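# Move black garment from laundry bag into bin

## Task

Remove the black garment from the open laundry bag and place all of it inside the bin. When finished, the remaining garment has to lie completely inside the bag, and the bag has to rest on the table either standing or lying on its side. Release everything and pull the grippers away at the end; anything that stays in place only because the robot is holding or touching it does not count.

## Robot and tools

Robot: two arms, left_arm and right_arm, each ending in a two-finger parallel gripper. Bases in the scene frame: left_arm at (+0.023, +0.312, 0) m, quat_wxyz (+0.996, 0, 0, -0.086); right_arm at (+0.046, -0.328, 0) m, quat_wxyz (+0.999, 0, 0, +0.052). The names left and right refer to the arms, not to image sides.

Scene frame: origin on the table surface midway between the arms, +x reaching out over the table, +z up, left_arm on the +y side. All positions are metres in this frame; orientations are quaternions written w first (qw, qx, qy, qz). A gripper's fingers extend along its own +z axis and spread along its own y axis. end_effector_position is the point between the finger pads, roughly 1 cm short of the fingertips. The printed hand position can be slightly wrong, especially far from the base, and motions often finish a centimetre or more off, usually low.

Row layout (used by both motion tools): one flat list of 16 numbers covering both arms, even if only one moves: left_arm x, y, z, qw, qx, qy, qz, opening, then right_arm x, y, z, qw, qx, qy, qz, opening. x, y, z and the quaternion are an absolute target pose for that gripper in the scene frame, not an offset. Opening runs from -1 (closed) to +1 (fully open, 0.094 m).

execute_actions(actions): a list of actions run in sequence; each action is a list of up to 15 rows, each row lasting one control step of 1/30 s; if fewer than 15 rows are given the last one is repeated to fill the action. An empty list just returns the current state and images. An action is rejected for both arms if any target lies more than 0.6 m from that gripper's current position along any of the gripper's own axes; if the first action fails this, or any action is malformed, nothing runs. Every step the commanded pose is clipped to within 70 mm and 16 degrees of the measured pose, so long moves need several actions; after an action the arm only continues as far as its last clipped pose. To hold an orientation, repeat the same quaternion in every row rather than copying the slightly drifted reported one. For an arm meant to stay still, resend its last reported full pose and desired opening every call.

move(target, speed, blocking): target is one 16-number row as above. Each gripper travels in a straight line to its pose, all paths finishing together, lasting 0.5 to 10 s (cut off at 10 s). speed is the top path speed in m/s, 0.002 to 0.5, default 0.25; turning is limited to twice that in rad/s. Openings are applied when the move begins. Paths ignore obstacles and the other arm; faster moves and targets set further past a contact hit and press harder. blocking=false returns after 0.5 s while the arm keeps going; further moves or actions are refused until a result shows the move ended, so use wait(0) or stop. The result adds a move: line giving the ending (done, off_target, moving, held, fault) and limits (paced = pose was clipped; held = a check blocked some steps, after which the arm may speed up), plus each gripper's distance from its pose.

wait(seconds): 0 to 10 s; arms keep their last command, a running move continues, and it returns early when that move ends. stop(): brakes a running move; it needs room to slow down, the fingers keep moving. zoom_image(camera, region): closer look at part of the latest image of cam_high, cam_left_wrist or cam_right_wrist (each 504x504); region is [x0, y0, x1, y1] in pixels from the top-left, at most 504 by 504. read_manual(section) returns only the URDF licence texts. finished_scene(scene) ends the scene irreversibly after the last command has been held; pass scene 1 here; its result reports success. Replying without a tool call also ends things.

Results: a state line per arm with end_effector_position and end_effector_quat_wxyz; Hand target lines showing the pose each controller is now heading for; grip_measured on the same -1..1 scale as opening (the last Joint positions number is the opening in metres, with up to about 1 mm offset); joint torques (offset, noisy, not zero in free air); step readings with HELD marking steps where an arm's command was held back; pose unreachable lines when a clearance check altered a command; FAULT, MOTOR HOT (from 75 °C) and OVER-TEMPERATURE FAULT lines. At 90 °C the arm pauses 10 s; at 100 °C it goes limp and drops. Joint limits (rad): waist -2.618 to 3.054, shoulder 0 to 3.142, elbow 0 to 3.142, wrist pitch -1.571 to 1.571, wrist yaw -1.571 to 1.571, wrist roll -2.094 to 2.094.

Gripping: the fingers go to the commanded opening; to keep hold, command roughly 0.03 below grip_measured (less for a gentler hold). Pads push up to about 50-62 N, less on very thin parts, with a brief spike on first contact. Something may occasionally pull on a held item or nudge a loose one.

Avoid: arms colliding or pressing on each other (can end the scene); knocking or placing rigid objects off the table (fails the task; cloth is exempt); drops, slips, slams and hard pushes; holding loads long enough to overheat. The wrist camera mount adds bulk near the gripper. Finish by opening the grippers and lifting clear.

Each tool is called after "Call:" by a JSON object that holds its "op" and its "data".

## Session

Call:
{"op": "execute_actions", "data": {"actions": []}}

Scene clock: 0.00 s.
left_arm: end_effector_position=(+0.1659, +0.4481, +0.1149) grip_measured=+1.000 end_effector_quat_wxyz=(+0.018, +0.418, +0.821, +0.388) | right_arm: end_effector_position=(+0.4156, -0.4293, +0.2128) grip_measured=+1.000 end_effector_quat_wxyz=(+0.322, -0.316, +0.858, -0.244)
Joint positions: left_arm=[ 0.462  0.534  0.465 -0.863 -0.518  1.406  0.094] | right_arm=[-0.361  1.291  1.082 -0.53   0.029 -0.975  0.094]
Joint velocities: left_arm=[-0.002 -0.007  0.002 -0.081  0.007 -0.081  0.   ] | right_arm=[-0.007  0.002 -0.007 -0.095 -0.007 -0.037  0.   ]
Joint torques (N m, as the arm reports them, + toward a larger angle): no reading
Hand target (left_arm): +0.166, +0.449, +0.119; +0.022, +0.413, +0.822, +0.392
Hand target (right_arm): +0.418, -0.429, +0.224; +0.334, -0.313, +0.853, -0.250

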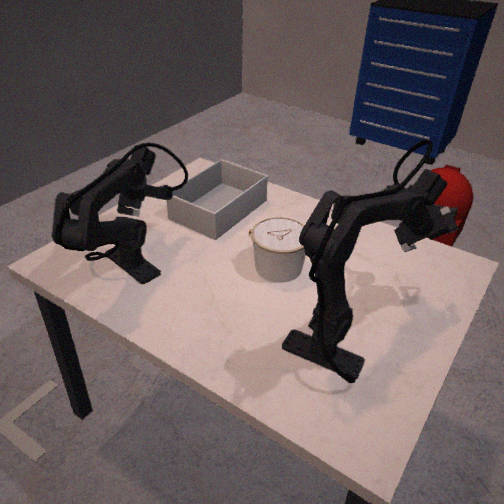

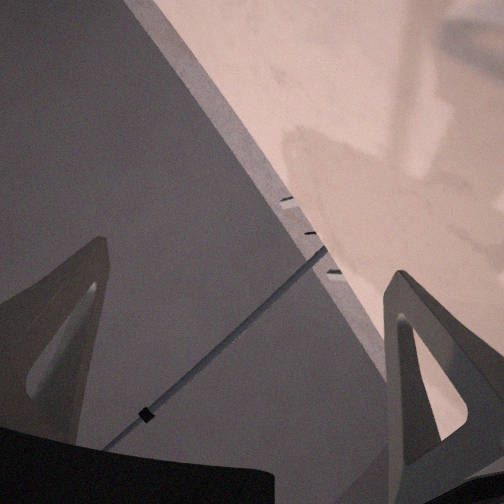

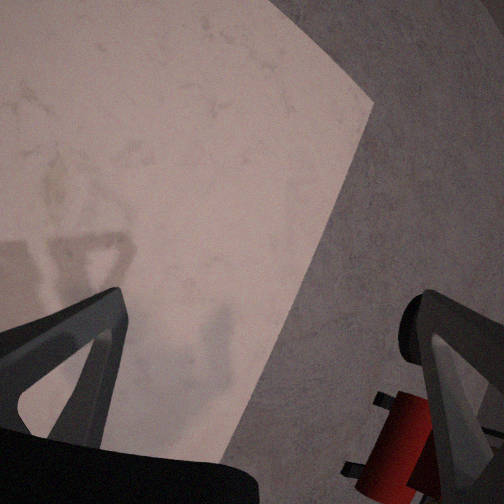

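Call:
{"op": "zoom_image", "data": {"camera": "cam_high", "region": [150, 140, 350, 300]}}

Region (150, 140, 350, 300) of cam_high's 504x504 image, scaled by 2.520, with more detail than that image has; it fills the top 403 rows of this view, and the rest is white.

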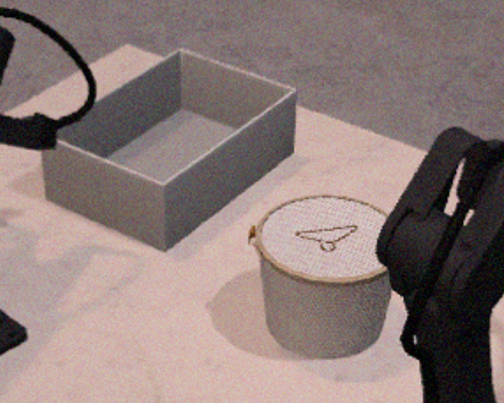

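Call:
{"op": "move", "data": {"target": [0.15,0.35,0.25,0,0,1,0,1, 0.22,-0.05,0.28,0,0,1,0,1]}}

Scene clock: 8.20 s.
left_arm: end_effector_position=(+0.1541, +0.3546, +0.2416) grip_measured=+1.000 end_effector_quat_wxyz=(+0.219, +0.008, +0.973, +0.071) | right_arm: end_effector_position=(+0.2072, -0.0546, +0.2673) grip_measured=+1.000 end_effector_quat_wxyz=(+0.058, +0.001, +0.990, +0.130)
Joint positions: left_arm=[ 0.475  0.775  1.224 -1.555 -0.002  0.32   0.094] | right_arm=[ 0.911  1.6    1.87  -1.557 -0.039  1.022  0.094]
Joint velocities: left_arm=[-0.007 -0.002 -0.012 -0.081 -0.081 -0.037  0.   ] | right_arm=[-0.017 -0.012 -0.012 -0.007 -0.007 -0.022  0.   ]
Joint torques (N m, as the arm reports them, + toward a larger angle): left_arm=[-0.63 -0.07  8.64  1.1   0.1  -0.08] | right_arm=[-0.39 -6.91  8.34  0.89 -0.08  0.03]
Hand target (left_arm): +0.152, +0.351, +0.250; +0.235, +0.006, +0.970, +0.069
Hand target (right_arm): +0.209, -0.053, +0.276; +0.062, +0.005, +0.988, +0.142
Off the commanded pose (left_arm): 0.010 m, 27 deg; orientation clipped at the last step of the last action.
Off the commanded pose (right_arm): 0.019 m, 16 deg.
joint sent to its limit (left arm) — the command would take joint 4 (wrist pitch) past its lower limit, so that joint was sent only as far as its limit.
joint sent to its limit (right arm) — the command would take joint 4 (wrist pitch) past its lower limit, so that joint was sent only as far as its limit.
move: off_target (left_arm, right_arm); limits=paced

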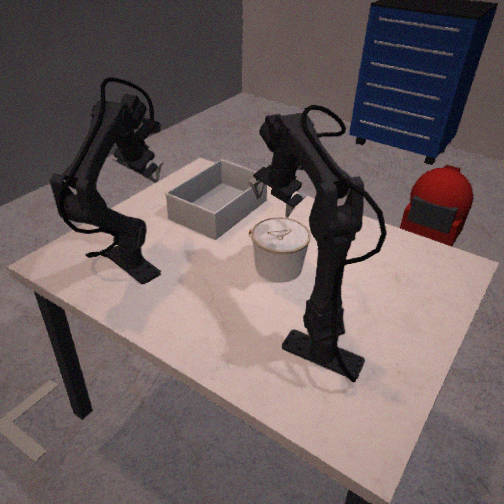

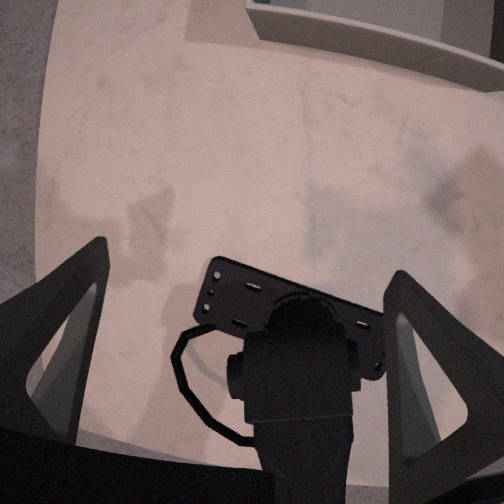

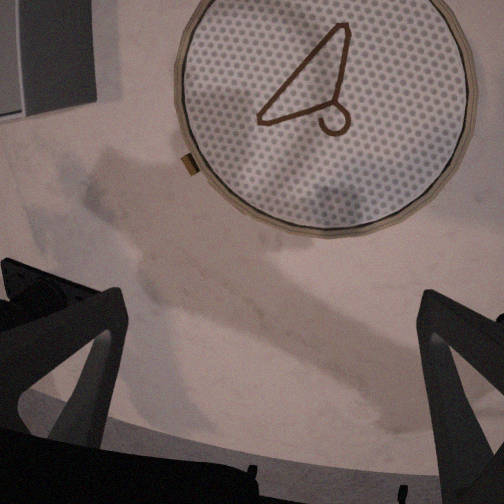

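Call:
{"op": "move", "data": {"target": [0.15,0.35,0.25,0.22,0,0.973,0.07,1, 0.27,-0.02,0.21,0,0,1,0,1]}}

Call:
{"op": "zoom_image", "data": {"camera": "cam_high", "region": [230, 180, 340, 290]}}

Scene clock: 13.30 s.
left_arm: end_effector_position=(+0.1552, +0.3512, +0.2416) grip_measured=+1.000 end_effector_quat_wxyz=(+0.220, +0.004, +0.973, +0.067) | right_arm: end_effector_position=(+0.2633, -0.0192, +0.1951) grip_measured=+1.000 end_effector_quat_wxyz=(+0.018, +0.002, +0.999, +0.039)
Joint positions: left_arm=[ 0.432  0.775  1.224 -1.555 -0.014  0.271  0.094] | right_arm=[ 0.844  1.946  2.023 -1.562 -0.016  0.953  0.094]
Joint velocities: left_arm=[ 0.007  0.002 -0.007 -0.066 -0.066 -0.007  0.   ] | right_arm=[-0.002 -0.002 -0.012 -0.007  0.007 -0.037  0.   ]
Joint torques (N m, as the arm reports them, + toward a larger angle): left_arm=[-0.65 -0.83  8.03  1.13 -0.01 -0.08] | right_arm=[ -0.47 -11.99   8.94   0.59   0.13  -0.05]
Hand target (left_arm): +0.151, +0.350, +0.249; +0.235, +0.001, +0.969, +0.073
Hand target (right_arm): +0.270, -0.018, +0.210; +0.038, +0.002, +0.998, +0.054
Off the commanded pose (left_arm): 0.010 m, 1 deg.
Off the commanded pose (right_arm): 0.016 m, 5 deg.
joint sent to its limit (left arm) — the command would take joint 4 (wrist pitch) past its lower limit, so that joint was sent only as far as its limit.
joint sent to its limit (right arm) — the command would take joint 4 (wrist pitch) past its lower limit, so that joint was sent only as far as its limit.
move: off_target (right_arm)

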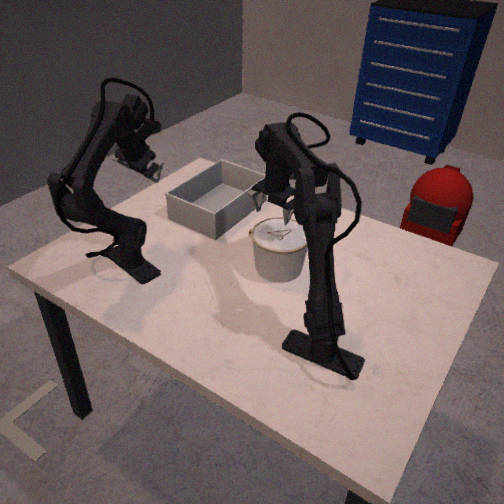

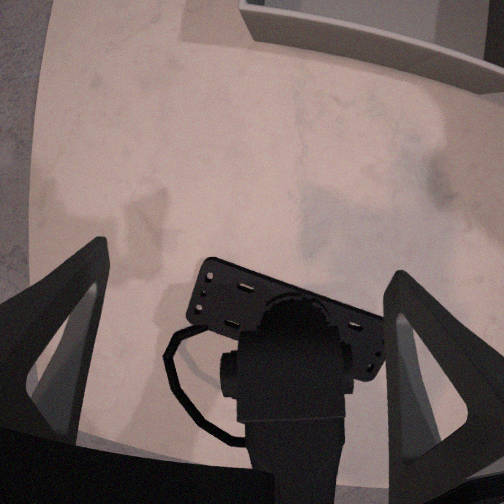

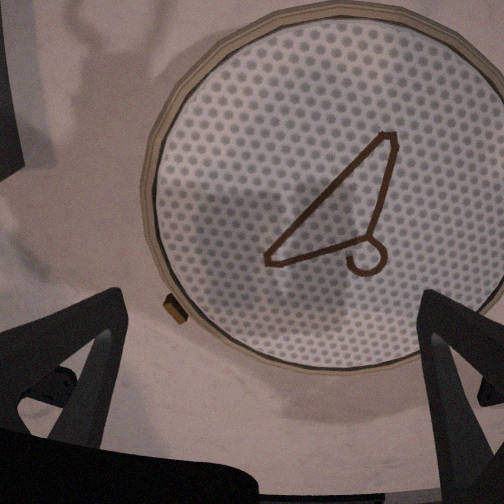

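Region (230, 180, 340, 290) of cam_high's 504x504 image, scaled by 4.582, with more detail than that image has.

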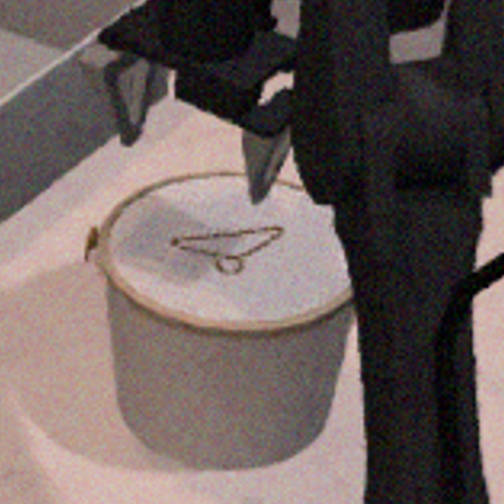

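Call:
{"op": "move", "data": {"target": [0.2,0.11,0.16,0.5,0.41,0.71,-0.287,1, 0.36,-0.2,0.2,0.27,-0.65,0.65,0.27,1]}}

Scene clock: 24.17 s.
left_arm: end_effector_position=(+0.1996, +0.1132, +0.1638) grip_measured=+1.000 end_effector_quat_wxyz=(+0.503, +0.403, +0.712, -0.278) | right_arm: end_effector_position=(+0.3632, -0.2020, +0.1900) grip_measured=+1.000 end_effector_quat_wxyz=(+0.262, -0.659, +0.658, +0.253)
Joint positions: left_arm=[-0.405  0.493  0.28  -0.168  0.415  0.17   0.094] | right_arm=[-0.09   1.726  1.532 -1.347 -0.745 -1.546  0.094]
Joint velocities: left_arm=[ 0.002 -0.012 -0.002 -0.037 -0.022 -0.051  0.   ] | right_arm=[ 0.002 -0.017 -0.012  0.007  0.007 -0.037  0.   ]
Joint torques (N m, as the arm reports them, + toward a larger angle): left_arm=[-0.5   1.64  7.17  2.19  0.24  0.13] | right_arm=[-0.41 -8.53  8.73  0.33 -0.68 -0.06]
Hand target (left_arm): +0.197, +0.110, +0.158; +0.497, +0.413, +0.710, -0.282
Hand target (right_arm): +0.366, -0.200, +0.201; -0.276, +0.658, -0.652, -0.255
Off the commanded pose (left_arm): 0.005 m, 1 deg.
Off the commanded pose (right_arm): 0.011 m, 3 deg.
move: off_target (right_arm)

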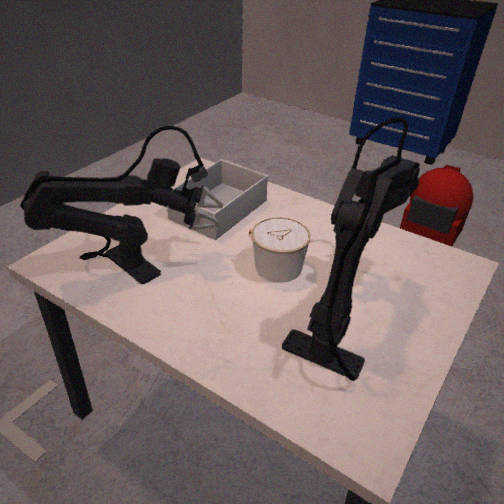

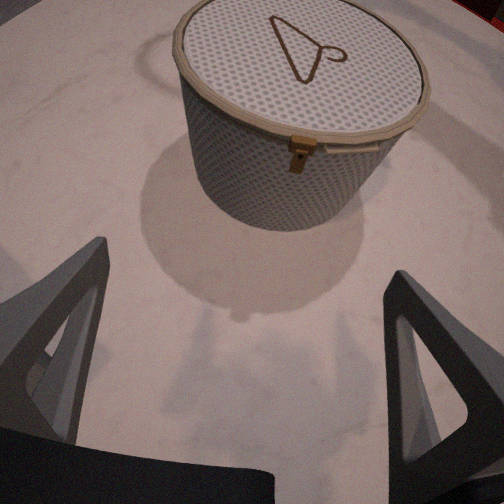

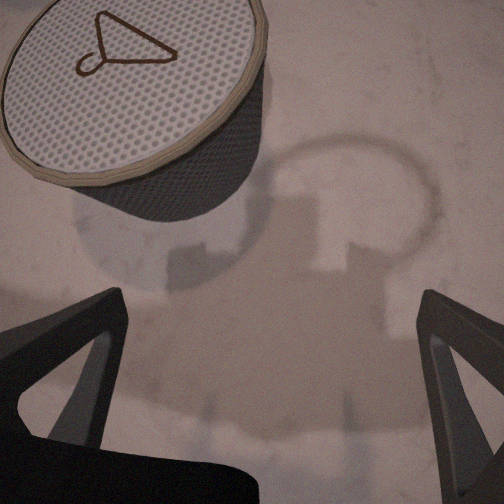

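Call:
{"op": "zoom_image", "data": {"camera": "cam_left_wrist", "region": [160, 0, 440, 200]}}

Call:
{"op": "zoom_image", "data": {"camera": "cam_right_wrist", "region": [0, 0, 300, 230]}}

Region (160, 0, 440, 200) of cam_left_wrist's 504x504 image, scaled by 1.800, with more detail than that image has; it fills the top 360 rows of this view, and the rest is white.

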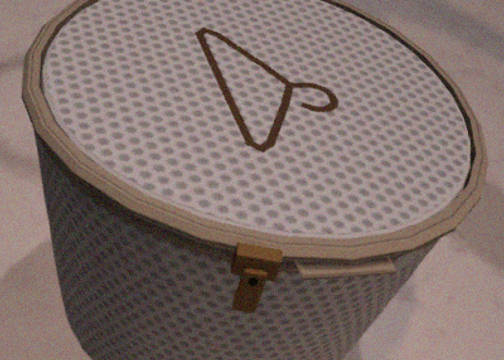

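Region (0, 0, 300, 230) of cam_right_wrist's 504x504 image, scaled by 1.680, with more detail than that image has; it fills the top 386 rows of this view, and the rest is white.

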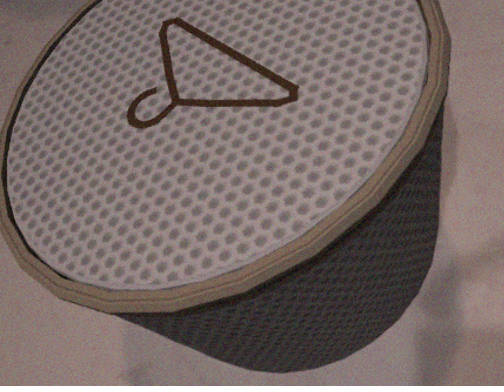

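Call:
{"op": "move", "data": {"target": [0.19,0.08,0.07,0.5,0.41,0.71,-0.287,1, 0.29,-0.18,0.10,0.561,-0.431,0.561,0.431,-1], "speed": 0.15}}

Call:
{"op": "zoom_image", "data": {"camera": "cam_high", "region": [190, 170, 370, 310]}}

Scene clock: 42.83 s.
left_arm: end_effector_position=(+0.1912, +0.0806, +0.0768) grip_measured=+1.000 end_effector_quat_wxyz=(+0.487, +0.420, +0.714, -0.278) | right_arm: end_effector_position=(+0.2904, -0.1833, +0.0935) grip_measured=-0.979 end_effector_quat_wxyz=(+0.524, -0.465, +0.563, +0.438)
Joint positions: left_arm=[-0.638  0.942  0.003  0.548  0.223  0.103  0.094] | right_arm=[-0.25   1.671  0.409  0.221 -1.494 -1.033  0.001]
Joint velocities: left_arm=[-0.002  0.007  0.007 -0.007 -0.007 -0.066  0.   ] | right_arm=[-0.007  0.007 -0.12   0.491  0.022  0.33  -0.   ]
Joint torques (N m, as the arm reports them, + toward a larger angle): left_arm=[-0.54 -0.15  5.76  2.25  0.05 -0.03] | right_arm=[-0.46 -6.9   2.13  1.21 -0.74  0.01]
Hand target (left_arm): +0.188, +0.082, +0.071; +0.481, +0.419, +0.719, -0.278
Hand target (right_arm): +0.289, -0.184, +0.099; +0.532, -0.464, +0.555, +0.439
Off the commanded pose (left_arm): 0.007 m, 2 deg.
Off the commanded pose (right_arm): 0.007 m, 6 deg.
joint sent to its limit (left arm) — the command would take joint 3 (elbow) past its lower limit, so that joint was sent only as far as its limit.
move: off_target (right_arm)

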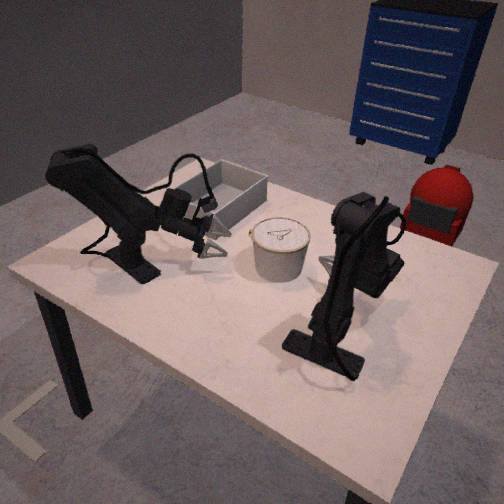

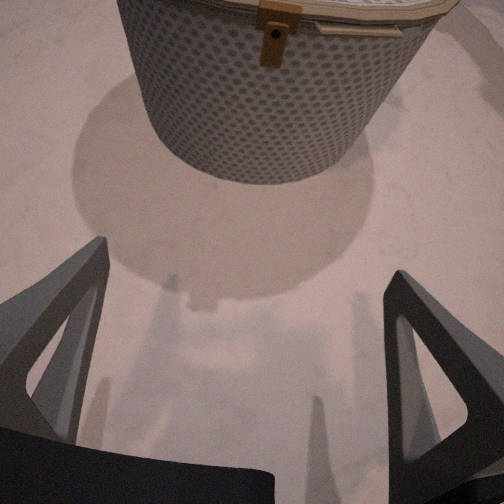

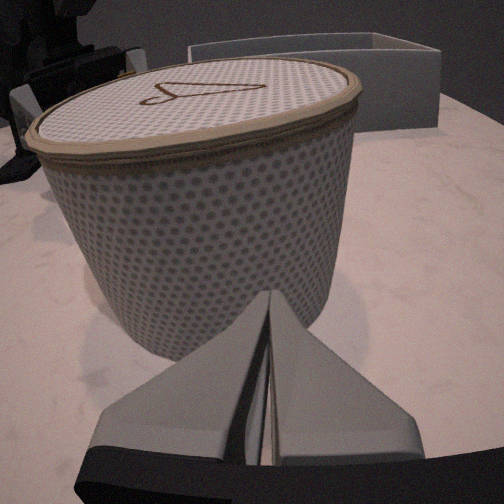

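Region (190, 170, 370, 310) of cam_high's 504x504 image, scaled by 2.800, with more detail than that image has.

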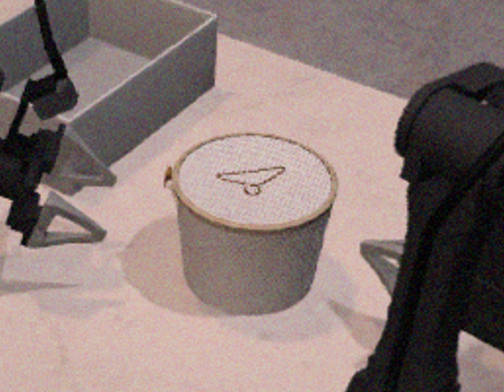

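Call:
{"op": "move", "data": {"target": [0.215,0.045,0.065,0.5,0.41,0.71,-0.287,1, 0.303,-0.13,0.105,0.58,-0.405,0.58,0.405,-1], "speed": 0.05}}

Call:
{"op": "zoom_image", "data": {"camera": "cam_high", "region": [190, 170, 370, 310]}}

Scene clock: 49.63 s.
left_arm: end_effector_position=(+0.2093, +0.0537, +0.0577) grip_measured=+1.000 end_effector_quat_wxyz=(+0.489, +0.414, +0.715, -0.280) | right_arm: end_effector_position=(+0.3054, -0.1291, +0.1060) grip_measured=-0.979 end_effector_quat_wxyz=(+0.563, -0.421, +0.589, +0.398)
Joint positions: left_arm=[-0.677  1.459  0.049  1.03   0.184  0.077  0.094] | right_arm=[ 0.045  1.86   0.198  1.556 -1.084 -0.099  0.001]
Joint velocities: left_arm=[-0.002 -0.002 -0.002 -0.051 -0.051  0.051  0.   ] | right_arm=[ 0.022 -0.002  0.017  0.022  0.022  0.007  0.001]
Joint torques (N m, as the arm reports them, + toward a larger angle): left_arm=[-0.7  -2.76  7.44  2.24 -0.02 -0.04] | right_arm=[ 0.63 -5.7   0.08  1.97  0.    0.03]
Hand target (left_arm): +0.214, +0.046, +0.066; +0.499, +0.410, +0.708, -0.286
Hand target (right_arm): +0.300, -0.128, +0.105; +0.561, -0.420, +0.591, +0.399
Off the commanded pose (left_arm): 0.013 m, 2 deg.
Off the commanded pose (right_arm): 0.003 m, 3 deg.
joint sent to its limit (right arm) — the command would take joint 4 (wrist pitch) past its upper limit, so that joint was sent only as far as its limit.
move: off_target (left_arm, right_arm)

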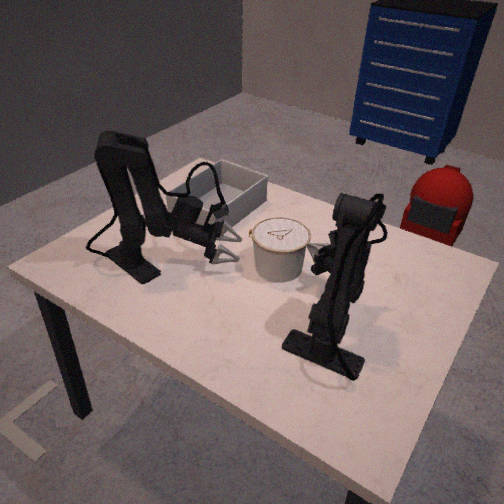

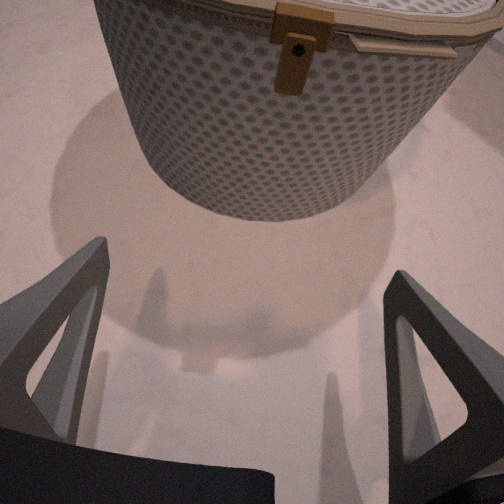

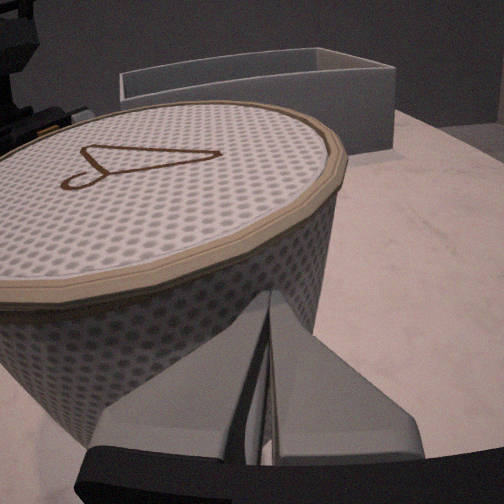

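Region (190, 170, 370, 310) of cam_high's 504x504 image, scaled by 2.800, with more detail than that image has.

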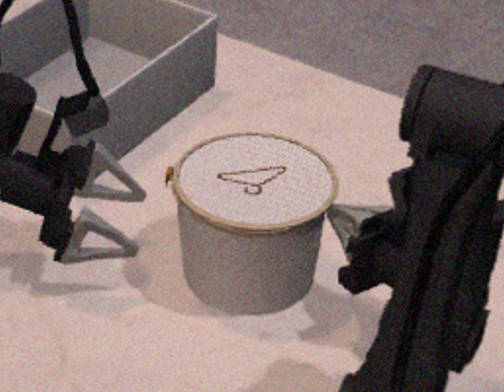

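Call:
{"op": "move", "data": {"target": [0.17,0.13,0.12,0.5,0.41,0.71,-0.287,1, 0.298,-0.105,0.105,0.499,-0.455,0.649,0.35,-1], "speed": 0.05}}

Call:
{"op": "zoom_image", "data": {"camera": "cam_high", "region": [190, 170, 370, 310]}}

Scene clock: 56.57 s.
left_arm: end_effector_position=(+0.1729, +0.1265, +0.1026) grip_measured=+1.000 end_effector_quat_wxyz=(+0.483, +0.405, +0.722, -0.287) | right_arm: end_effector_position=(+0.2926, -0.1092, +0.0946) grip_measured=-0.979 end_effector_quat_wxyz=(+0.487, -0.443, +0.663, +0.357)
Joint positions: left_arm=[-0.407  0.234  0.062 -0.247  0.433  0.16   0.094] | right_arm=[ 0.19   1.456  0.247  0.769 -0.879 -0.305  0.001]
Joint velocities: left_arm=[ 0.002 -0.012  0.007 -0.037 -0.051  0.007  0.   ] | right_arm=[-0.007 -0.022  0.002 -0.007 -0.007  0.037 -0.001]
Joint torques (N m, as the arm reports them, + toward a larger angle): left_arm=[ 0.79 -0.32 11.34  1.86  0.3   0.16] | right_arm=[ 0.75 -6.44  7.05  1.7  -0.24 -0.07]
Hand target (left_arm): +0.173, +0.126, +0.119; +0.499, +0.408, +0.709, -0.288
Hand target (right_arm): +0.298, -0.104, +0.108; +0.500, -0.452, +0.648, +0.354
Off the commanded pose (left_arm): 0.018 m, 2 deg.
Off the commanded pose (right_arm): 0.012 m, 3 deg.
move: off_target (left_arm, right_arm)

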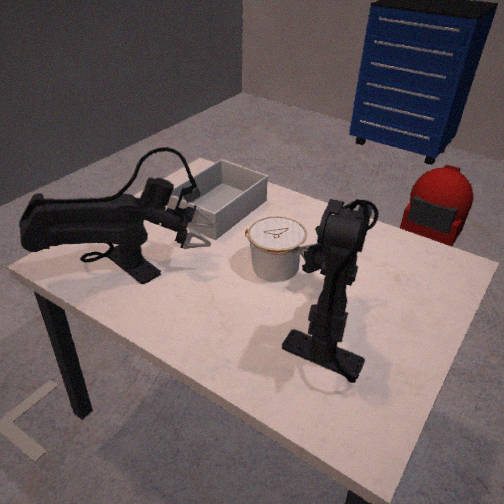

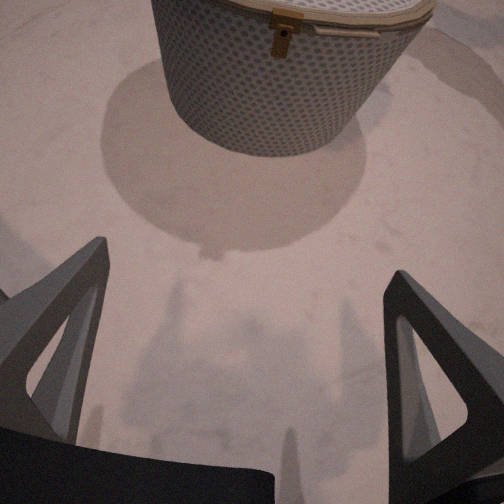

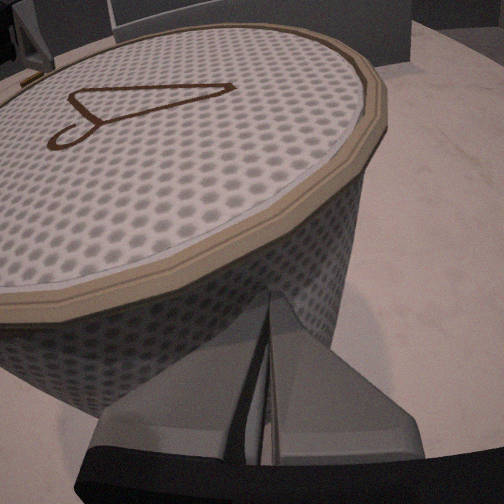

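Region (190, 170, 370, 310) of cam_high's 504x504 image, scaled by 2.800, with more detail than that image has.

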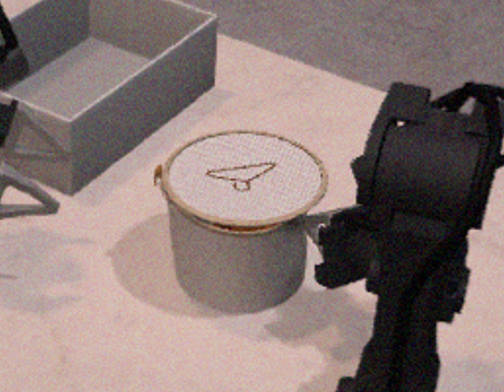

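In contact; bag slid slightly. Lift.

Call:
{"op": "move", "data": {"target": [0.17,0.13,0.11,0.5,0.41,0.71,-0.287,1, 0.296,-0.098,0.15,0.499,-0.455,0.649,0.35,-1], "speed": 0.03}}

Call:
{"op": "zoom_image", "data": {"camera": "cam_high", "region": [190, 170, 370, 310]}}

Scene clock: 61.77 s.
left_arm: end_effector_position=(+0.1716, +0.1288, +0.1077) grip_measured=+1.000 end_effector_quat_wxyz=(+0.495, +0.406, +0.713, -0.287) | right_arm: end_effector_position=(+0.2904, -0.1025, +0.1361) grip_measured=-0.979 end_effector_quat_wxyz=(+0.488, -0.450, +0.660, +0.352)
Joint positions: left_arm=[-0.393  0.171  0.062 -0.285  0.445  0.169  0.094] | right_arm=[ 0.226  1.23   0.34   0.459 -0.846 -0.304  0.001]
Joint velocities: left_arm=[-0.007 -0.022  0.012  0.007 -0.037 -0.037  0.   ] | right_arm=[-0.012 -0.012 -0.022  0.007  0.037 -0.007 -0.001]
Joint torques (N m, as the arm reports them, + toward a larger angle): left_arm=[ 0.75 -0.24  8.49  1.88  0.29  0.15] | right_arm=[ 0.69 -5.49  8.76  1.77 -0.21  0.02]
Hand target (left_arm): +0.170, +0.130, +0.110; +0.499, +0.409, +0.709, -0.286
Hand target (right_arm): +0.294, -0.099, +0.151; +0.499, -0.455, +0.649, +0.351
Off the commanded pose (left_arm): 0.003 m, 1 deg.
Off the commanded pose (right_arm): 0.016 m, 2 deg.
move: off_target (right_arm)

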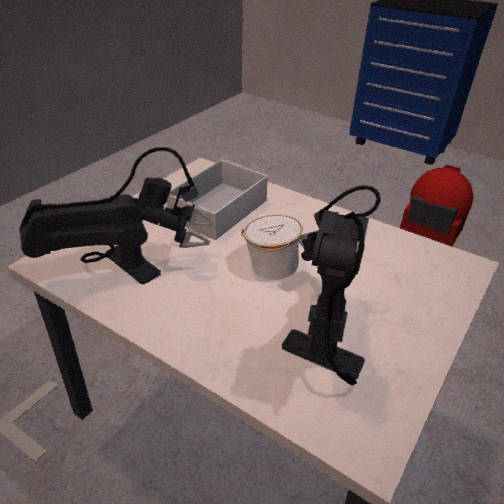

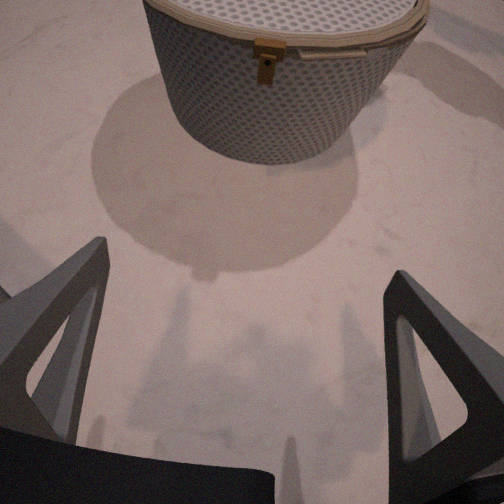

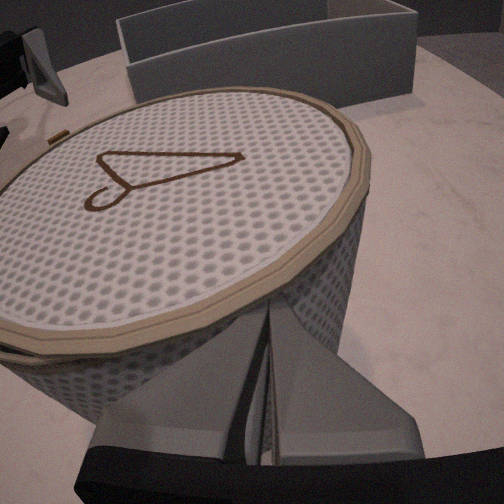

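Region (190, 170, 370, 310) of cam_high's 504x504 image, scaled by 2.800, with more detail than that image has.

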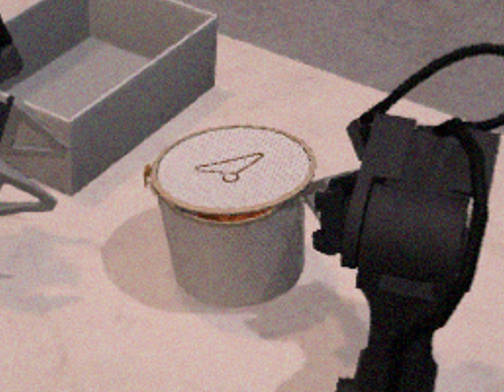

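Call:
{"op": "move", "data": {"target": [0.235,0.035,0.095,0.5,0.41,0.71,-0.287,1, 0.30,-0.105,0.115,0.499,-0.455,0.649,0.35,-1], "speed": 0.06}}

Call:
{"op": "zoom_image", "data": {"camera": "cam_high", "region": [190, 170, 370, 310]}}

Scene clock: 69.07 s.
left_arm: end_effector_position=(+0.2275, +0.0447, +0.0848) grip_measured=+1.000 end_effector_quat_wxyz=(+0.488, +0.415, +0.715, -0.280) | right_arm: end_effector_position=(+0.3033, -0.1037, +0.1159) grip_measured=-0.979 end_effector_quat_wxyz=(+0.498, -0.453, +0.654, +0.346)
Joint positions: left_arm=[-0.633  1.302  0.17   0.746  0.224  0.095  0.094] | right_arm=[ 0.203  1.391  0.318  0.653 -0.861 -0.324  0.001]
Joint velocities: left_arm=[ 0.017  0.007  0.002  0.022 -0.11  -0.022  0.   ] | right_arm=[ 0.002 -0.012 -0.002 -0.007 -0.051  0.007 -0.   ]
Joint torques (N m, as the arm reports them, + toward a larger angle): left_arm=[-0.75 -2.72  9.19  2.25 -0.03 -0.01] | right_arm=[-0.59 -3.79  4.1   2.02 -0.41 -0.06]
Hand target (left_arm): +0.232, +0.037, +0.095; +0.499, +0.410, +0.708, -0.285
Hand target (right_arm): +0.301, -0.105, +0.114; +0.499, -0.455, +0.649, +0.349
Off the commanded pose (left_arm): 0.016 m, 2 deg.
Off the commanded pose (right_arm): 0.004 m, 1 deg.
move: off_target (left_arm)

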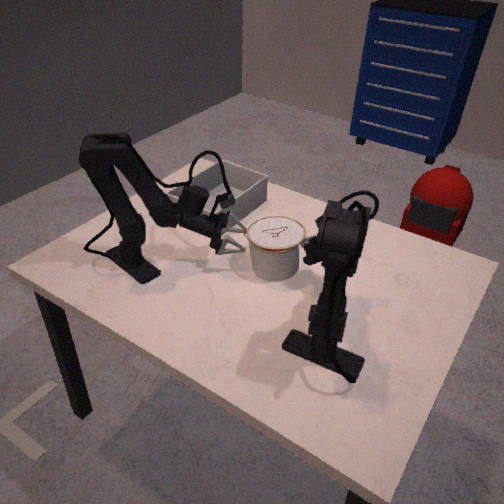

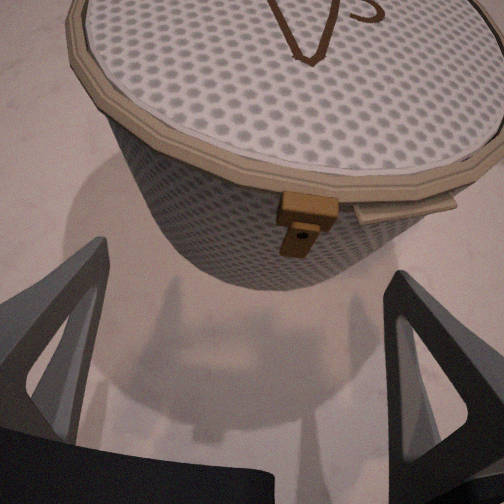

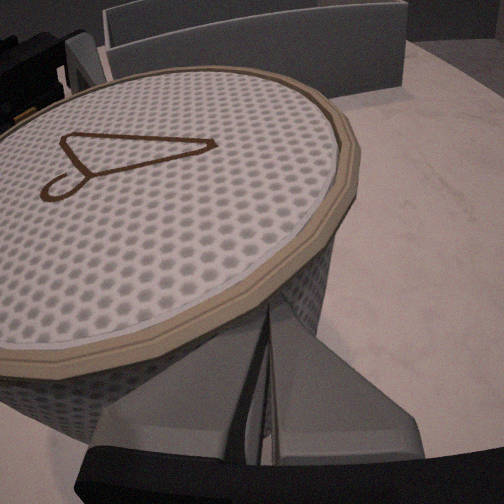

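Region (190, 170, 370, 310) of cam_high's 504x504 image, scaled by 2.800, with more detail than that image has.

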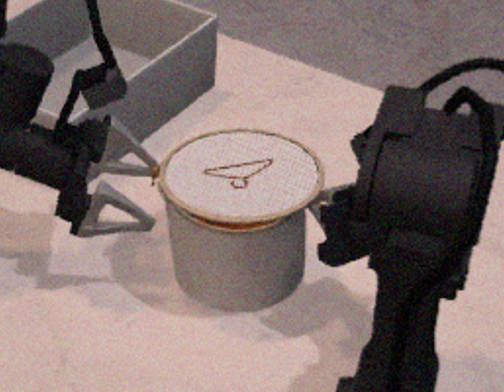

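Call:
{"op": "move", "data": {"target": [0.245,0.005,0.095,0.5,0.41,0.71,-0.287,1, 0.295,-0.105,0.10,0.499,-0.455,0.649,0.35,-1], "speed": 0.04}}

Call:
{"op": "move", "data": {"target": [0.245,0.005,0.095,0.5,0.41,0.71,-0.287,1, 0.288,-0.08,0.108,0.499,-0.455,0.649,0.35,-1], "speed": 0.03}}

Call:
{"op": "zoom_image", "data": {"camera": "cam_high", "region": [190, 170, 370, 310]}}

Scene clock: 74.47 s.
left_arm: end_effector_position=(+0.2393, +0.0137, +0.0841) grip_measured=+1.000 end_effector_quat_wxyz=(+0.486, +0.416, +0.716, -0.280) | right_arm: end_effector_position=(+0.2990, -0.1050, +0.1009) grip_measured=-0.979 end_effector_quat_wxyz=(+0.499, -0.453, +0.653, +0.346)
Joint positions: left_arm=[-0.693  1.464  0.278  0.8    0.171  0.072  0.094] | right_arm=[ 0.203  1.458  0.272  0.769 -0.861 -0.324  0.001]
Joint velocities: left_arm=[-0.007 -0.002 -0.002 -0.051 -0.037  0.037  0.   ] | right_arm=[ 0.007  0.012  0.012  0.066  0.007 -0.007 -0.   ]
Joint torques (N m, as the arm reports them, + toward a larger angle): left_arm=[-0.67 -4.37  8.67  2.31 -0.06 -0.07] | right_arm=[-0.12 -3.92  3.47  2.05 -0.36 -0.01]
Hand target (left_arm): +0.244, +0.005, +0.095; +0.499, +0.409, +0.708, -0.286
Hand target (right_arm): +0.295, -0.105, +0.100; +0.499, -0.455, +0.649, +0.350
Off the commanded pose (left_arm): 0.015 m, 2 deg.
Off the commanded pose (right_arm): 0.004 m, 1 deg.
move: off_target (left_arm)

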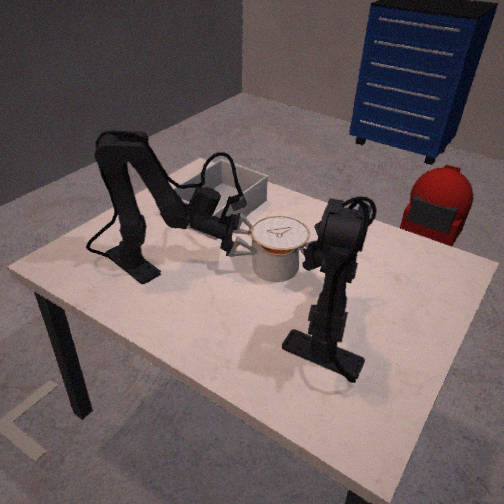

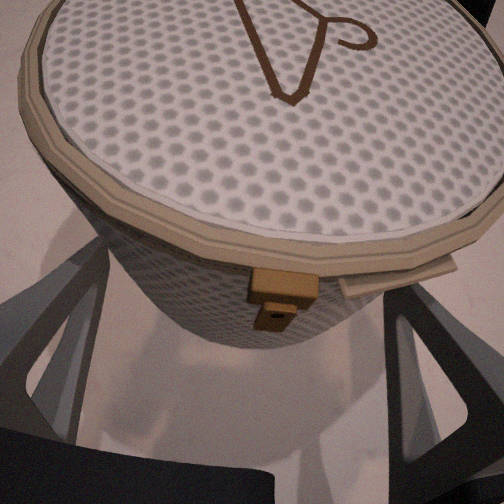

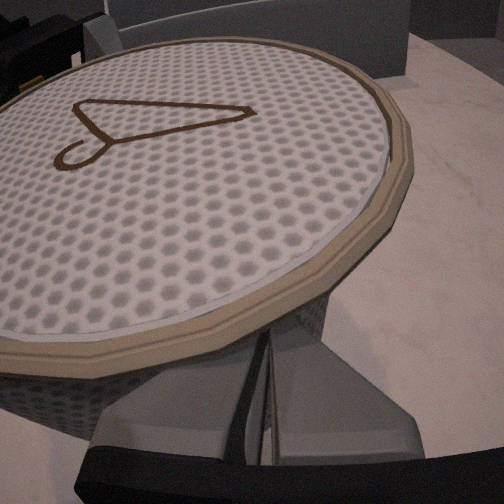

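Scene clock: 75.63 s.
left_arm: end_effector_position=(+0.2396, +0.0140, +0.0841) grip_measured=+1.000 end_effector_quat_wxyz=(+0.486, +0.415, +0.716, -0.280) | right_arm: end_effector_position=(+0.2893, -0.0825, +0.0999) grip_measured=-0.979 end_effector_quat_wxyz=(+0.488, -0.451, +0.660, +0.350)
Joint positions: left_arm=[-0.693  1.464  0.278  0.8    0.169  0.071  0.094] | right_arm=[ 0.322  1.458  0.272  0.794 -0.756 -0.254  0.001]
Joint velocities: left_arm=[ 0.017 -0.012  0.007  0.022  0.037  0.037  0.   ] | right_arm=[-0.002 -0.017 -0.012 -0.066  0.007  0.007 -0.   ]
Joint torques (N m, as the arm reports them, + toward a larger angle): left_arm=[-0.76 -4.14  8.98  2.27 -0.06 -0.01] | right_arm=[ 0.86 -6.85  4.28  2.05 -0.21  0.05]
Hand target (left_arm): +0.245, +0.005, +0.095; +0.499, +0.409, +0.708, -0.286
Hand target (right_arm): +0.287, -0.080, +0.108; +0.499, -0.454, +0.649, +0.351
Off the commanded pose (left_arm): 0.015 m, 2 deg.
Off the commanded pose (right_arm): 0.009 m, 2 deg.
move: off_target (left_arm)

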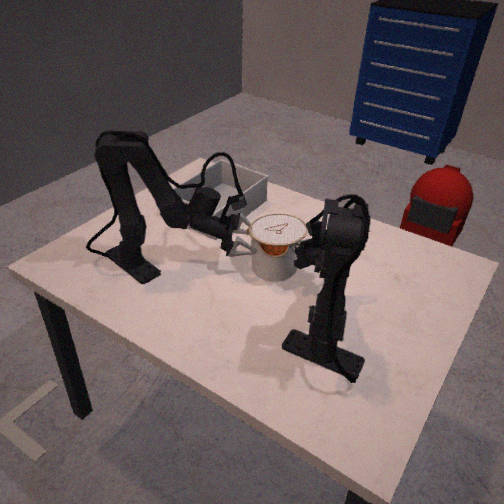

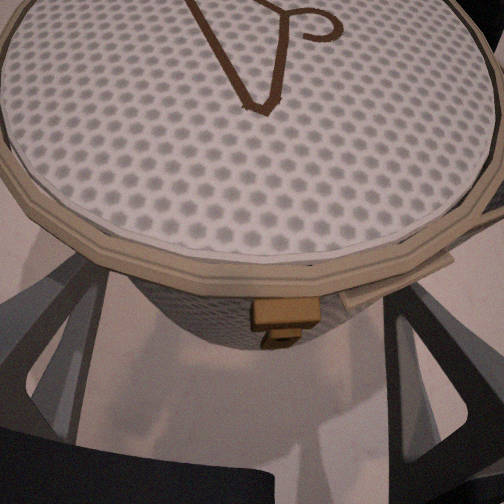

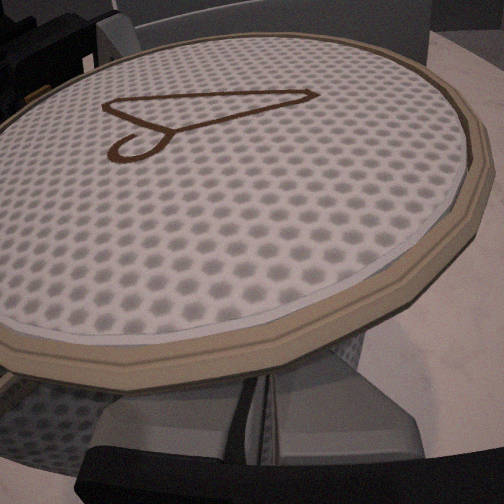

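Region (190, 170, 370, 310) of cam_high's 504x504 image, scaled by 2.800, with more detail than that image has.

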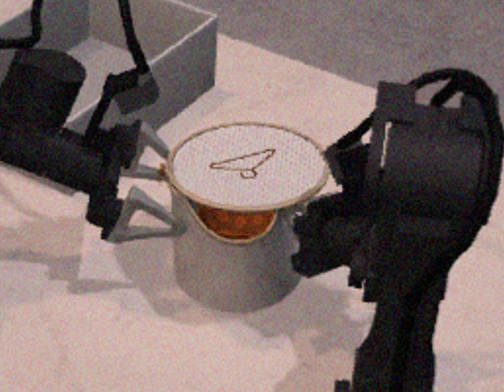

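Soft bag; finger is under the lid. Lift.

Call:
{"op": "move", "data": {"target": [0.245,0.005,0.095,0.5,0.41,0.71,-0.287,1, 0.295,-0.075,0.18,0.499,-0.455,0.649,0.35,-1], "speed": 0.04}}

Call:
{"op": "move", "data": {"target": [0.16,0.14,0.11,0.5,0.41,0.71,-0.287,1, 0.285,-0.05,0.21,0.499,-0.455,0.649,0.35,-1], "speed": 0.08}}

Call:
{"op": "zoom_image", "data": {"camera": "cam_high", "region": [190, 150, 370, 310]}}

Scene clock: 81.73 s.
left_arm: end_effector_position=(+0.2398, +0.0140, +0.0841) grip_measured=+1.000 end_effector_quat_wxyz=(+0.486, +0.414, +0.717, -0.280) | right_arm: end_effector_position=(+0.2905, -0.0799, +0.1641) grip_measured=-0.979 end_effector_quat_wxyz=(+0.486, -0.451, +0.661, +0.350)
Joint positions: left_arm=[-0.693  1.464  0.278  0.801  0.168  0.07   0.094] | right_arm=[ 0.331  1.18   0.438  0.347 -0.748 -0.251  0.001]
Joint velocities: left_arm=[-0.002 -0.017 -0.007 -0.007 -0.081 -0.037  0.   ] | right_arm=[-0.002  0.002  0.002 -0.037 -0.051 -0.081  0.001]
Joint torques (N m, as the arm reports them, + toward a larger angle): left_arm=[-0.64 -4.18  8.84  2.33 -0.04 -0.08] | right_arm=[ 0.67 -5.63  9.38  1.84 -0.16  0.02]
Hand target (left_arm): +0.245, +0.005, +0.095; +0.499, +0.409, +0.708, -0.286
Hand target (right_arm): +0.292, -0.076, +0.181; +0.499, -0.455, +0.649, +0.350
Off the commanded pose (left_arm): 0.015 m, 2 deg.
Off the commanded pose (right_arm): 0.017 m, 2 deg.
move: off_target (left_arm, right_arm)

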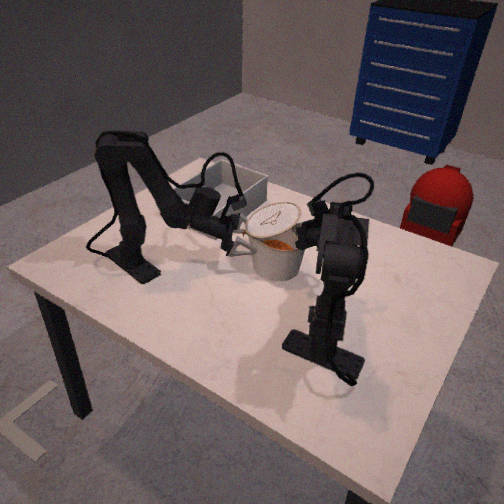

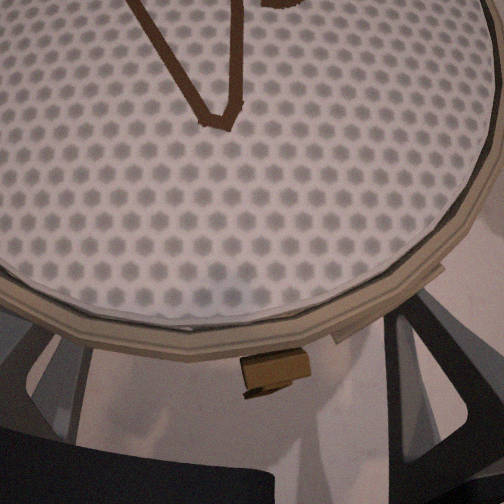

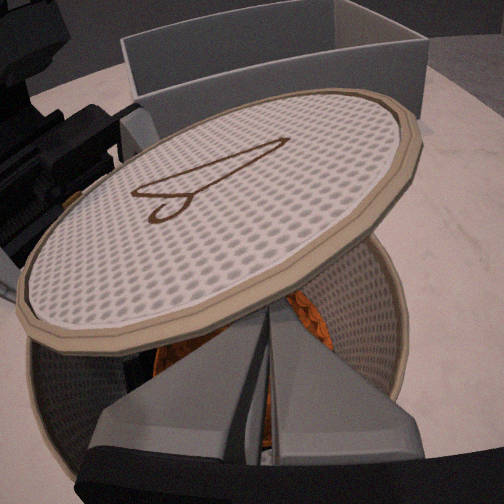

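Scene clock: 84.63 s.
left_arm: end_effector_position=(+0.1649, +0.1364, +0.0967) grip_measured=+1.000 end_effector_quat_wxyz=(+0.486, +0.403, +0.720, -0.288) | right_arm: end_effector_position=(+0.2816, -0.0544, +0.1903) grip_measured=-0.979 end_effector_quat_wxyz=(+0.481, -0.453, +0.664, +0.351)
Joint positions: left_arm=[-0.35   0.056  0.041 -0.406  0.484  0.182  0.094] | right_arm=[ 0.458  1.141  0.531  0.241 -0.633 -0.194  0.001]
Joint velocities: left_arm=[ 0.012 -0.017  0.012 -0.037 -0.022 -0.095  0.   ] | right_arm=[-0.007  0.007  0.007  0.066 -0.051  0.051  0.001]
Joint torques (N m, as the arm reports them, + toward a larger angle): left_arm=[ 0.52  0.42 10.87  1.76  0.29  0.15] | right_arm=[ 0.65 -5.71  9.9   1.88 -0.11  0.03]
Hand target (left_arm): +0.163, +0.137, +0.110; +0.499, +0.408, +0.709, -0.288
Hand target (right_arm): +0.283, -0.051, +0.211; +0.499, -0.454, +0.649, +0.352
Off the commanded pose (left_arm): 0.015 m, 2 deg.
Off the commanded pose (right_arm): 0.020 m, 3 deg.
move: off_target (left_arm, right_arm)

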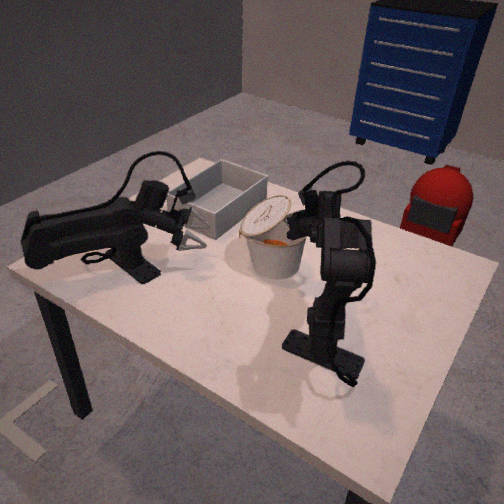

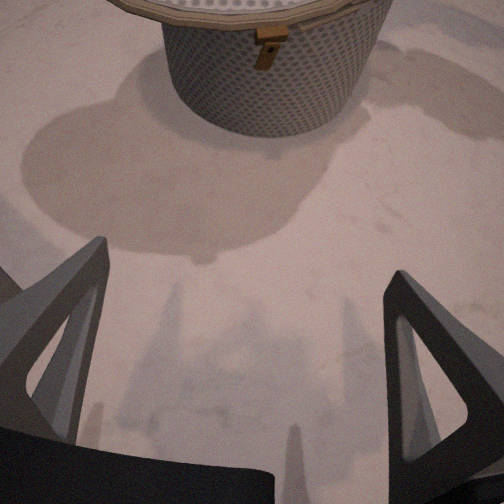

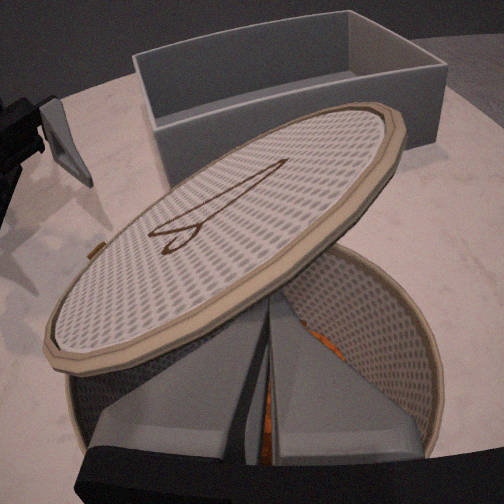

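Region (190, 150, 370, 310) of cam_high's 504x504 image, scaled by 2.800, with more detail than that image has.

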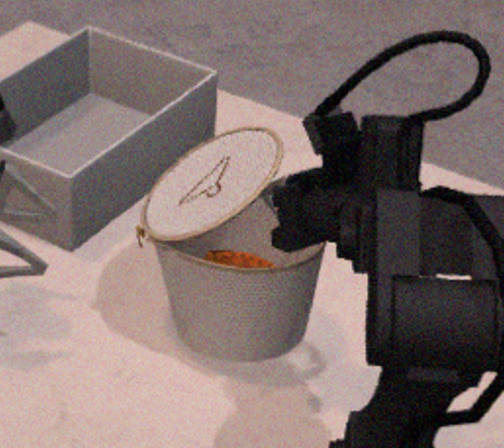

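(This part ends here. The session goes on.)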